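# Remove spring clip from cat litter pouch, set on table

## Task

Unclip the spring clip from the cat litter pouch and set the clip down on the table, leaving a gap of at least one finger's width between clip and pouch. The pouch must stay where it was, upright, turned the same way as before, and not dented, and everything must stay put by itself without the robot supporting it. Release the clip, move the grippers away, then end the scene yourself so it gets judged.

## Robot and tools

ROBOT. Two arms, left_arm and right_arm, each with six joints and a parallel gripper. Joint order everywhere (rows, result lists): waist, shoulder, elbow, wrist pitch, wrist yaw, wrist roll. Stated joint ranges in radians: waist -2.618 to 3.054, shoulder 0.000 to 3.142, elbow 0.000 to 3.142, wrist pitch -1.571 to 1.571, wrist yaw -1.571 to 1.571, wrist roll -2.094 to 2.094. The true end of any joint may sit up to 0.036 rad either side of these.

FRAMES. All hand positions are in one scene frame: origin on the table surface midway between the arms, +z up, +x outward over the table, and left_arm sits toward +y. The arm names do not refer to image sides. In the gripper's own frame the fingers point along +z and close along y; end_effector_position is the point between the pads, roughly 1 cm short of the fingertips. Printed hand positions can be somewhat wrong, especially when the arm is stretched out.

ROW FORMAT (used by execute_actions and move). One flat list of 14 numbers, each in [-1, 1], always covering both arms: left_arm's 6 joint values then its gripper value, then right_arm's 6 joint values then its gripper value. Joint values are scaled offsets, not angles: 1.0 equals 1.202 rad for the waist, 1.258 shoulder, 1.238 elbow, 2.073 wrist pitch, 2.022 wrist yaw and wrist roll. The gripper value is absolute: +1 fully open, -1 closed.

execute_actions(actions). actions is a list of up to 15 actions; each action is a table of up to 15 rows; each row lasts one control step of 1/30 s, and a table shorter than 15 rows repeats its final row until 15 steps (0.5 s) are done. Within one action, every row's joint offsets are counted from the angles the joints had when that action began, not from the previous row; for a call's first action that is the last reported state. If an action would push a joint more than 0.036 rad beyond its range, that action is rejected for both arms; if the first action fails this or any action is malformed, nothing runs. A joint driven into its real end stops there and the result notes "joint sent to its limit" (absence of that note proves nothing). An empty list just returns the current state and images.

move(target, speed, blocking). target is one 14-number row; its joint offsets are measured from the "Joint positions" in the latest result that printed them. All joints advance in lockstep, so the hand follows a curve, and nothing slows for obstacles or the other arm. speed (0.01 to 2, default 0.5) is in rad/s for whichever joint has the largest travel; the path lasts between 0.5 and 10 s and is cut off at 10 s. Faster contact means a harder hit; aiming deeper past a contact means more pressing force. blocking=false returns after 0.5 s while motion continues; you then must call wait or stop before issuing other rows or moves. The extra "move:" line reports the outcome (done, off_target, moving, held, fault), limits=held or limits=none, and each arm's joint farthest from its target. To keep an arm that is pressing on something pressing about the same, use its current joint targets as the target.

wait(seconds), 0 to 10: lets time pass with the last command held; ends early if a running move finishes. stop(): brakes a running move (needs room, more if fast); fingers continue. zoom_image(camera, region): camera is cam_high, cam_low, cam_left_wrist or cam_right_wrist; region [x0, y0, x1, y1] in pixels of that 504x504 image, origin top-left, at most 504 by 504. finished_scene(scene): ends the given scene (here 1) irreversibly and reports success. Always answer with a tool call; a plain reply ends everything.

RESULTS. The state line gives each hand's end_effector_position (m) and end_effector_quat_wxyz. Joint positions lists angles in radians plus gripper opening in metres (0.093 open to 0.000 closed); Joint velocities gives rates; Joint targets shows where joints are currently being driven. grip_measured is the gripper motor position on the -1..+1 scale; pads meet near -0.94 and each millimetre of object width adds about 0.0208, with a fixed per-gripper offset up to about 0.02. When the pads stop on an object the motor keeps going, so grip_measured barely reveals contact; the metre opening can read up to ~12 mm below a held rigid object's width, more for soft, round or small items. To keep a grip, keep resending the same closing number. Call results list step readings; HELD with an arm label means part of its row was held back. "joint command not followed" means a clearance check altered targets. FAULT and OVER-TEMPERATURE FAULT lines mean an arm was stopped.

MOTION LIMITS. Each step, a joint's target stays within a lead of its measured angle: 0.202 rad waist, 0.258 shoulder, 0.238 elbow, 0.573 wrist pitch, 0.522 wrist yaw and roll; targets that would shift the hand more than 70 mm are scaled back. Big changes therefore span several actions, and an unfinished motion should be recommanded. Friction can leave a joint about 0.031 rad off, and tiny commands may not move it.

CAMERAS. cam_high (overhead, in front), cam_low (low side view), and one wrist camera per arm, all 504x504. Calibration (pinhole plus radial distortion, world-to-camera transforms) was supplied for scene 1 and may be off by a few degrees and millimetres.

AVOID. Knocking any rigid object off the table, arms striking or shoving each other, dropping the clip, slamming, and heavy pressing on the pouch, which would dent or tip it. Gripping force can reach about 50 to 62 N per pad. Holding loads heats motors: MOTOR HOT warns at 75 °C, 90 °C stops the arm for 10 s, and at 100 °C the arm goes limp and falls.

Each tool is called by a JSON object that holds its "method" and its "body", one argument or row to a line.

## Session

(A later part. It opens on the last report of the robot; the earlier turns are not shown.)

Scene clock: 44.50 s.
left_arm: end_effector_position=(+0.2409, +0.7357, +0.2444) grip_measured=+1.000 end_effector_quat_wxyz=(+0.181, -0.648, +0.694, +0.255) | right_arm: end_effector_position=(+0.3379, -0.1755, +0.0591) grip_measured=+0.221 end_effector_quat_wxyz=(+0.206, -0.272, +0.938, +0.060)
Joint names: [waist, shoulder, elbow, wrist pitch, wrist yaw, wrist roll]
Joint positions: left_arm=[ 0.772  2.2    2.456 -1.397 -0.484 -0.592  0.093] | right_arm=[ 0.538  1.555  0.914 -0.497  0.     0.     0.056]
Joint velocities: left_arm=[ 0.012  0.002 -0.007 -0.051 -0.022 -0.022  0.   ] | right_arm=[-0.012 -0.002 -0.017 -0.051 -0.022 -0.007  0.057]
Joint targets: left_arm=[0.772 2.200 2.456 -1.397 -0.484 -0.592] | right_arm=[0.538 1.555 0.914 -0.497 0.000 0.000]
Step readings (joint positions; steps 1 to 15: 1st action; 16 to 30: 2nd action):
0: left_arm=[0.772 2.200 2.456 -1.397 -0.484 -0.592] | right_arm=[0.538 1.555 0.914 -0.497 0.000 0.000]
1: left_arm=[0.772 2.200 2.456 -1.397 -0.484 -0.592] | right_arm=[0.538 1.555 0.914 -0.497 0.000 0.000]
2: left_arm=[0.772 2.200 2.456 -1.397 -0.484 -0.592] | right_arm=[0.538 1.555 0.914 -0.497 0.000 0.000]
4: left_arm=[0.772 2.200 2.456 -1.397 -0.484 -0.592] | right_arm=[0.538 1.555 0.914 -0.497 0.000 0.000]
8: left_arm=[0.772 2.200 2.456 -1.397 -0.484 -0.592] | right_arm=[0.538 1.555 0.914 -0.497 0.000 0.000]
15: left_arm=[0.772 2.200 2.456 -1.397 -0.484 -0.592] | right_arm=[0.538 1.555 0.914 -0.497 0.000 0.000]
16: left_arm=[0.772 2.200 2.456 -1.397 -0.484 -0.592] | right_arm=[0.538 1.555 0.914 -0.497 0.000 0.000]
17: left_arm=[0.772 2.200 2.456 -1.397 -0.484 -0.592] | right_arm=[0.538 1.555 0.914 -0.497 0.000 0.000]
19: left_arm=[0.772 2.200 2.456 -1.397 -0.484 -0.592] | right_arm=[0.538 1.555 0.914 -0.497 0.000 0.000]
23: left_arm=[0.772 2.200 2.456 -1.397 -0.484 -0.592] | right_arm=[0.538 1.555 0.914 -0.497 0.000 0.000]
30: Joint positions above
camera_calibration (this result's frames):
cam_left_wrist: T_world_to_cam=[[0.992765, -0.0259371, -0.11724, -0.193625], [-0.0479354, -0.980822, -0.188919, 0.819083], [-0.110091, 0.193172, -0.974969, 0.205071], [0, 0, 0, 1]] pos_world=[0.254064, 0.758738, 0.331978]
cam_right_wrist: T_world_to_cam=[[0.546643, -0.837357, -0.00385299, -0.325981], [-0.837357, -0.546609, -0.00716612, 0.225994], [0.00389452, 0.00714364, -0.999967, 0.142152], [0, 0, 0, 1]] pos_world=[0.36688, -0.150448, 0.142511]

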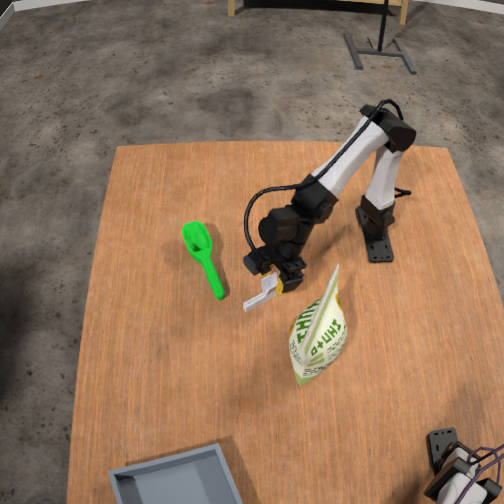

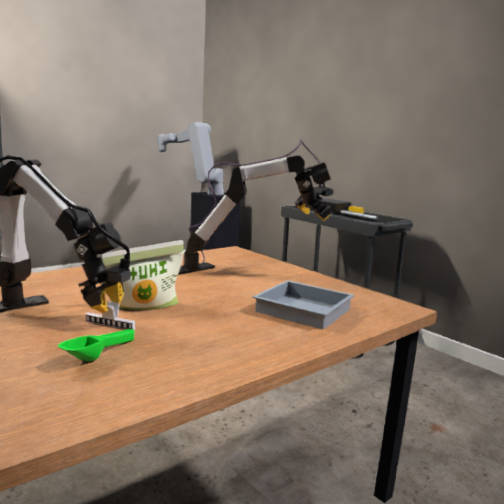

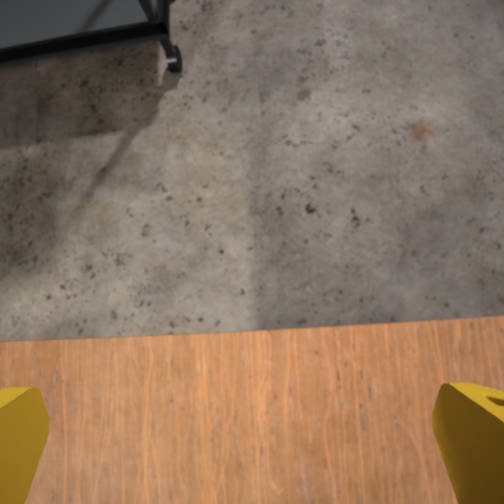

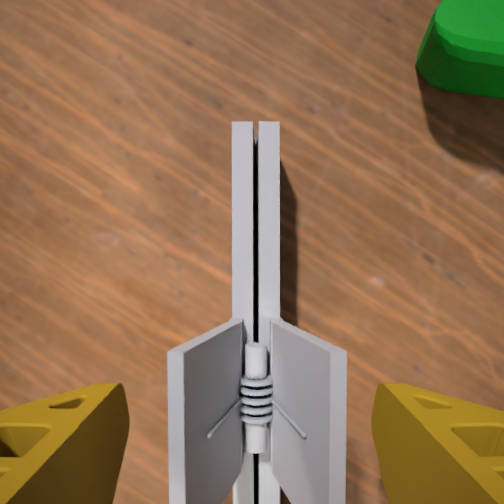

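{"method": "move", "body": {
  "target": [0,0,0,0,0,0,1,0,-0.5,0,0,0,0,0.3],
  "speed": 0.8
}}

Scene clock: 46.10 s.
left_arm: end_effector_position=(+0.2409, +0.7357, +0.2444) grip_measured=+1.000 end_effector_quat_wxyz=(+0.181, -0.648, +0.694, +0.255) | right_arm: end_effector_position=(+0.3124, -0.1917, +0.2625) grip_measured=+0.298 end_effector_quat_wxyz=(+0.485, -0.240, +0.829, +0.141)
Joint names: [waist, shoulder, elbow, wrist pitch, wrist yaw, wrist roll]
Joint positions: left_arm=[ 0.772  2.2    2.456 -1.397 -0.484 -0.592  0.093] | right_arm=[ 0.538  0.93   0.914 -0.495  0.     0.     0.06 ]
Joint velocities: left_arm=[ 0.002  0.002  0.012 -0.037 -0.051 -0.037  0.   ] | right_arm=[-0.007 -0.007 -0.002 -0.022 -0.037  0.022  0.   ]
Joint targets: left_arm=[0.772 2.200 2.456 -1.397 -0.484 -0.592] | right_arm=[0.538 0.926 0.914 -0.497 0.000 0.000]
move: done; limits=none; left_arm: farthest joint: the waist, 0.000 radians from its target (0.000 radians at the start); right_arm: farthest joint: the shoulder, 0.004 radians from its target (0.629 radians at the start)
camera_calibration (this result's frames):
cam_left_wrist: T_world_to_cam=[[0.992765, -0.0259371, -0.11724, -0.193625], [-0.0479354, -0.980822, -0.188919, 0.819083], [-0.110091, 0.193172, -0.974969, 0.205071], [0, 0, 0, 1]] pos_world=[0.254064, 0.758738, 0.331978]
cam_right_wrist: T_world_to_cam=[[0.546419, -0.837499, 0.00467116, -0.326991], [-0.673491, -0.442715, -0.591957, 0.319512], [0.497832, 0.320311, -0.805956, 0.200573], [0, 0, 0, 1]] pos_world=[0.294011, -0.196648, 0.352318]

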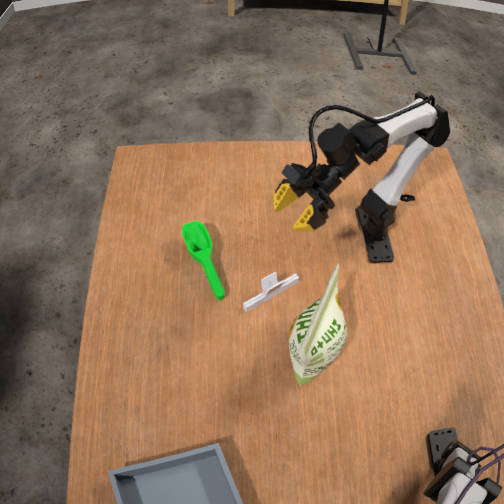

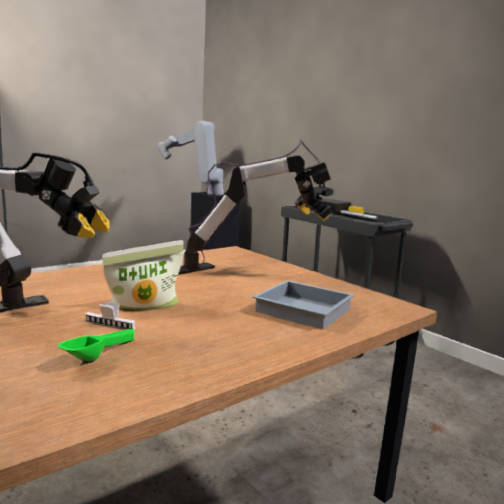

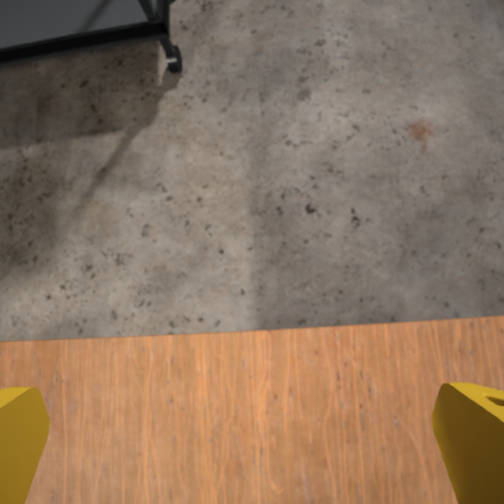

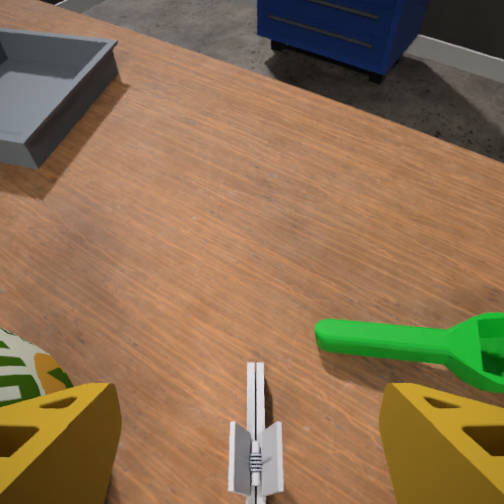

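The clip is standing on the table well clear of the pouch, the pouch is upright and unmoved, and the arm is clear.

{"method": "finished_scene", "body": {
  "scene": 2
}}

The scene is finished: the task was done.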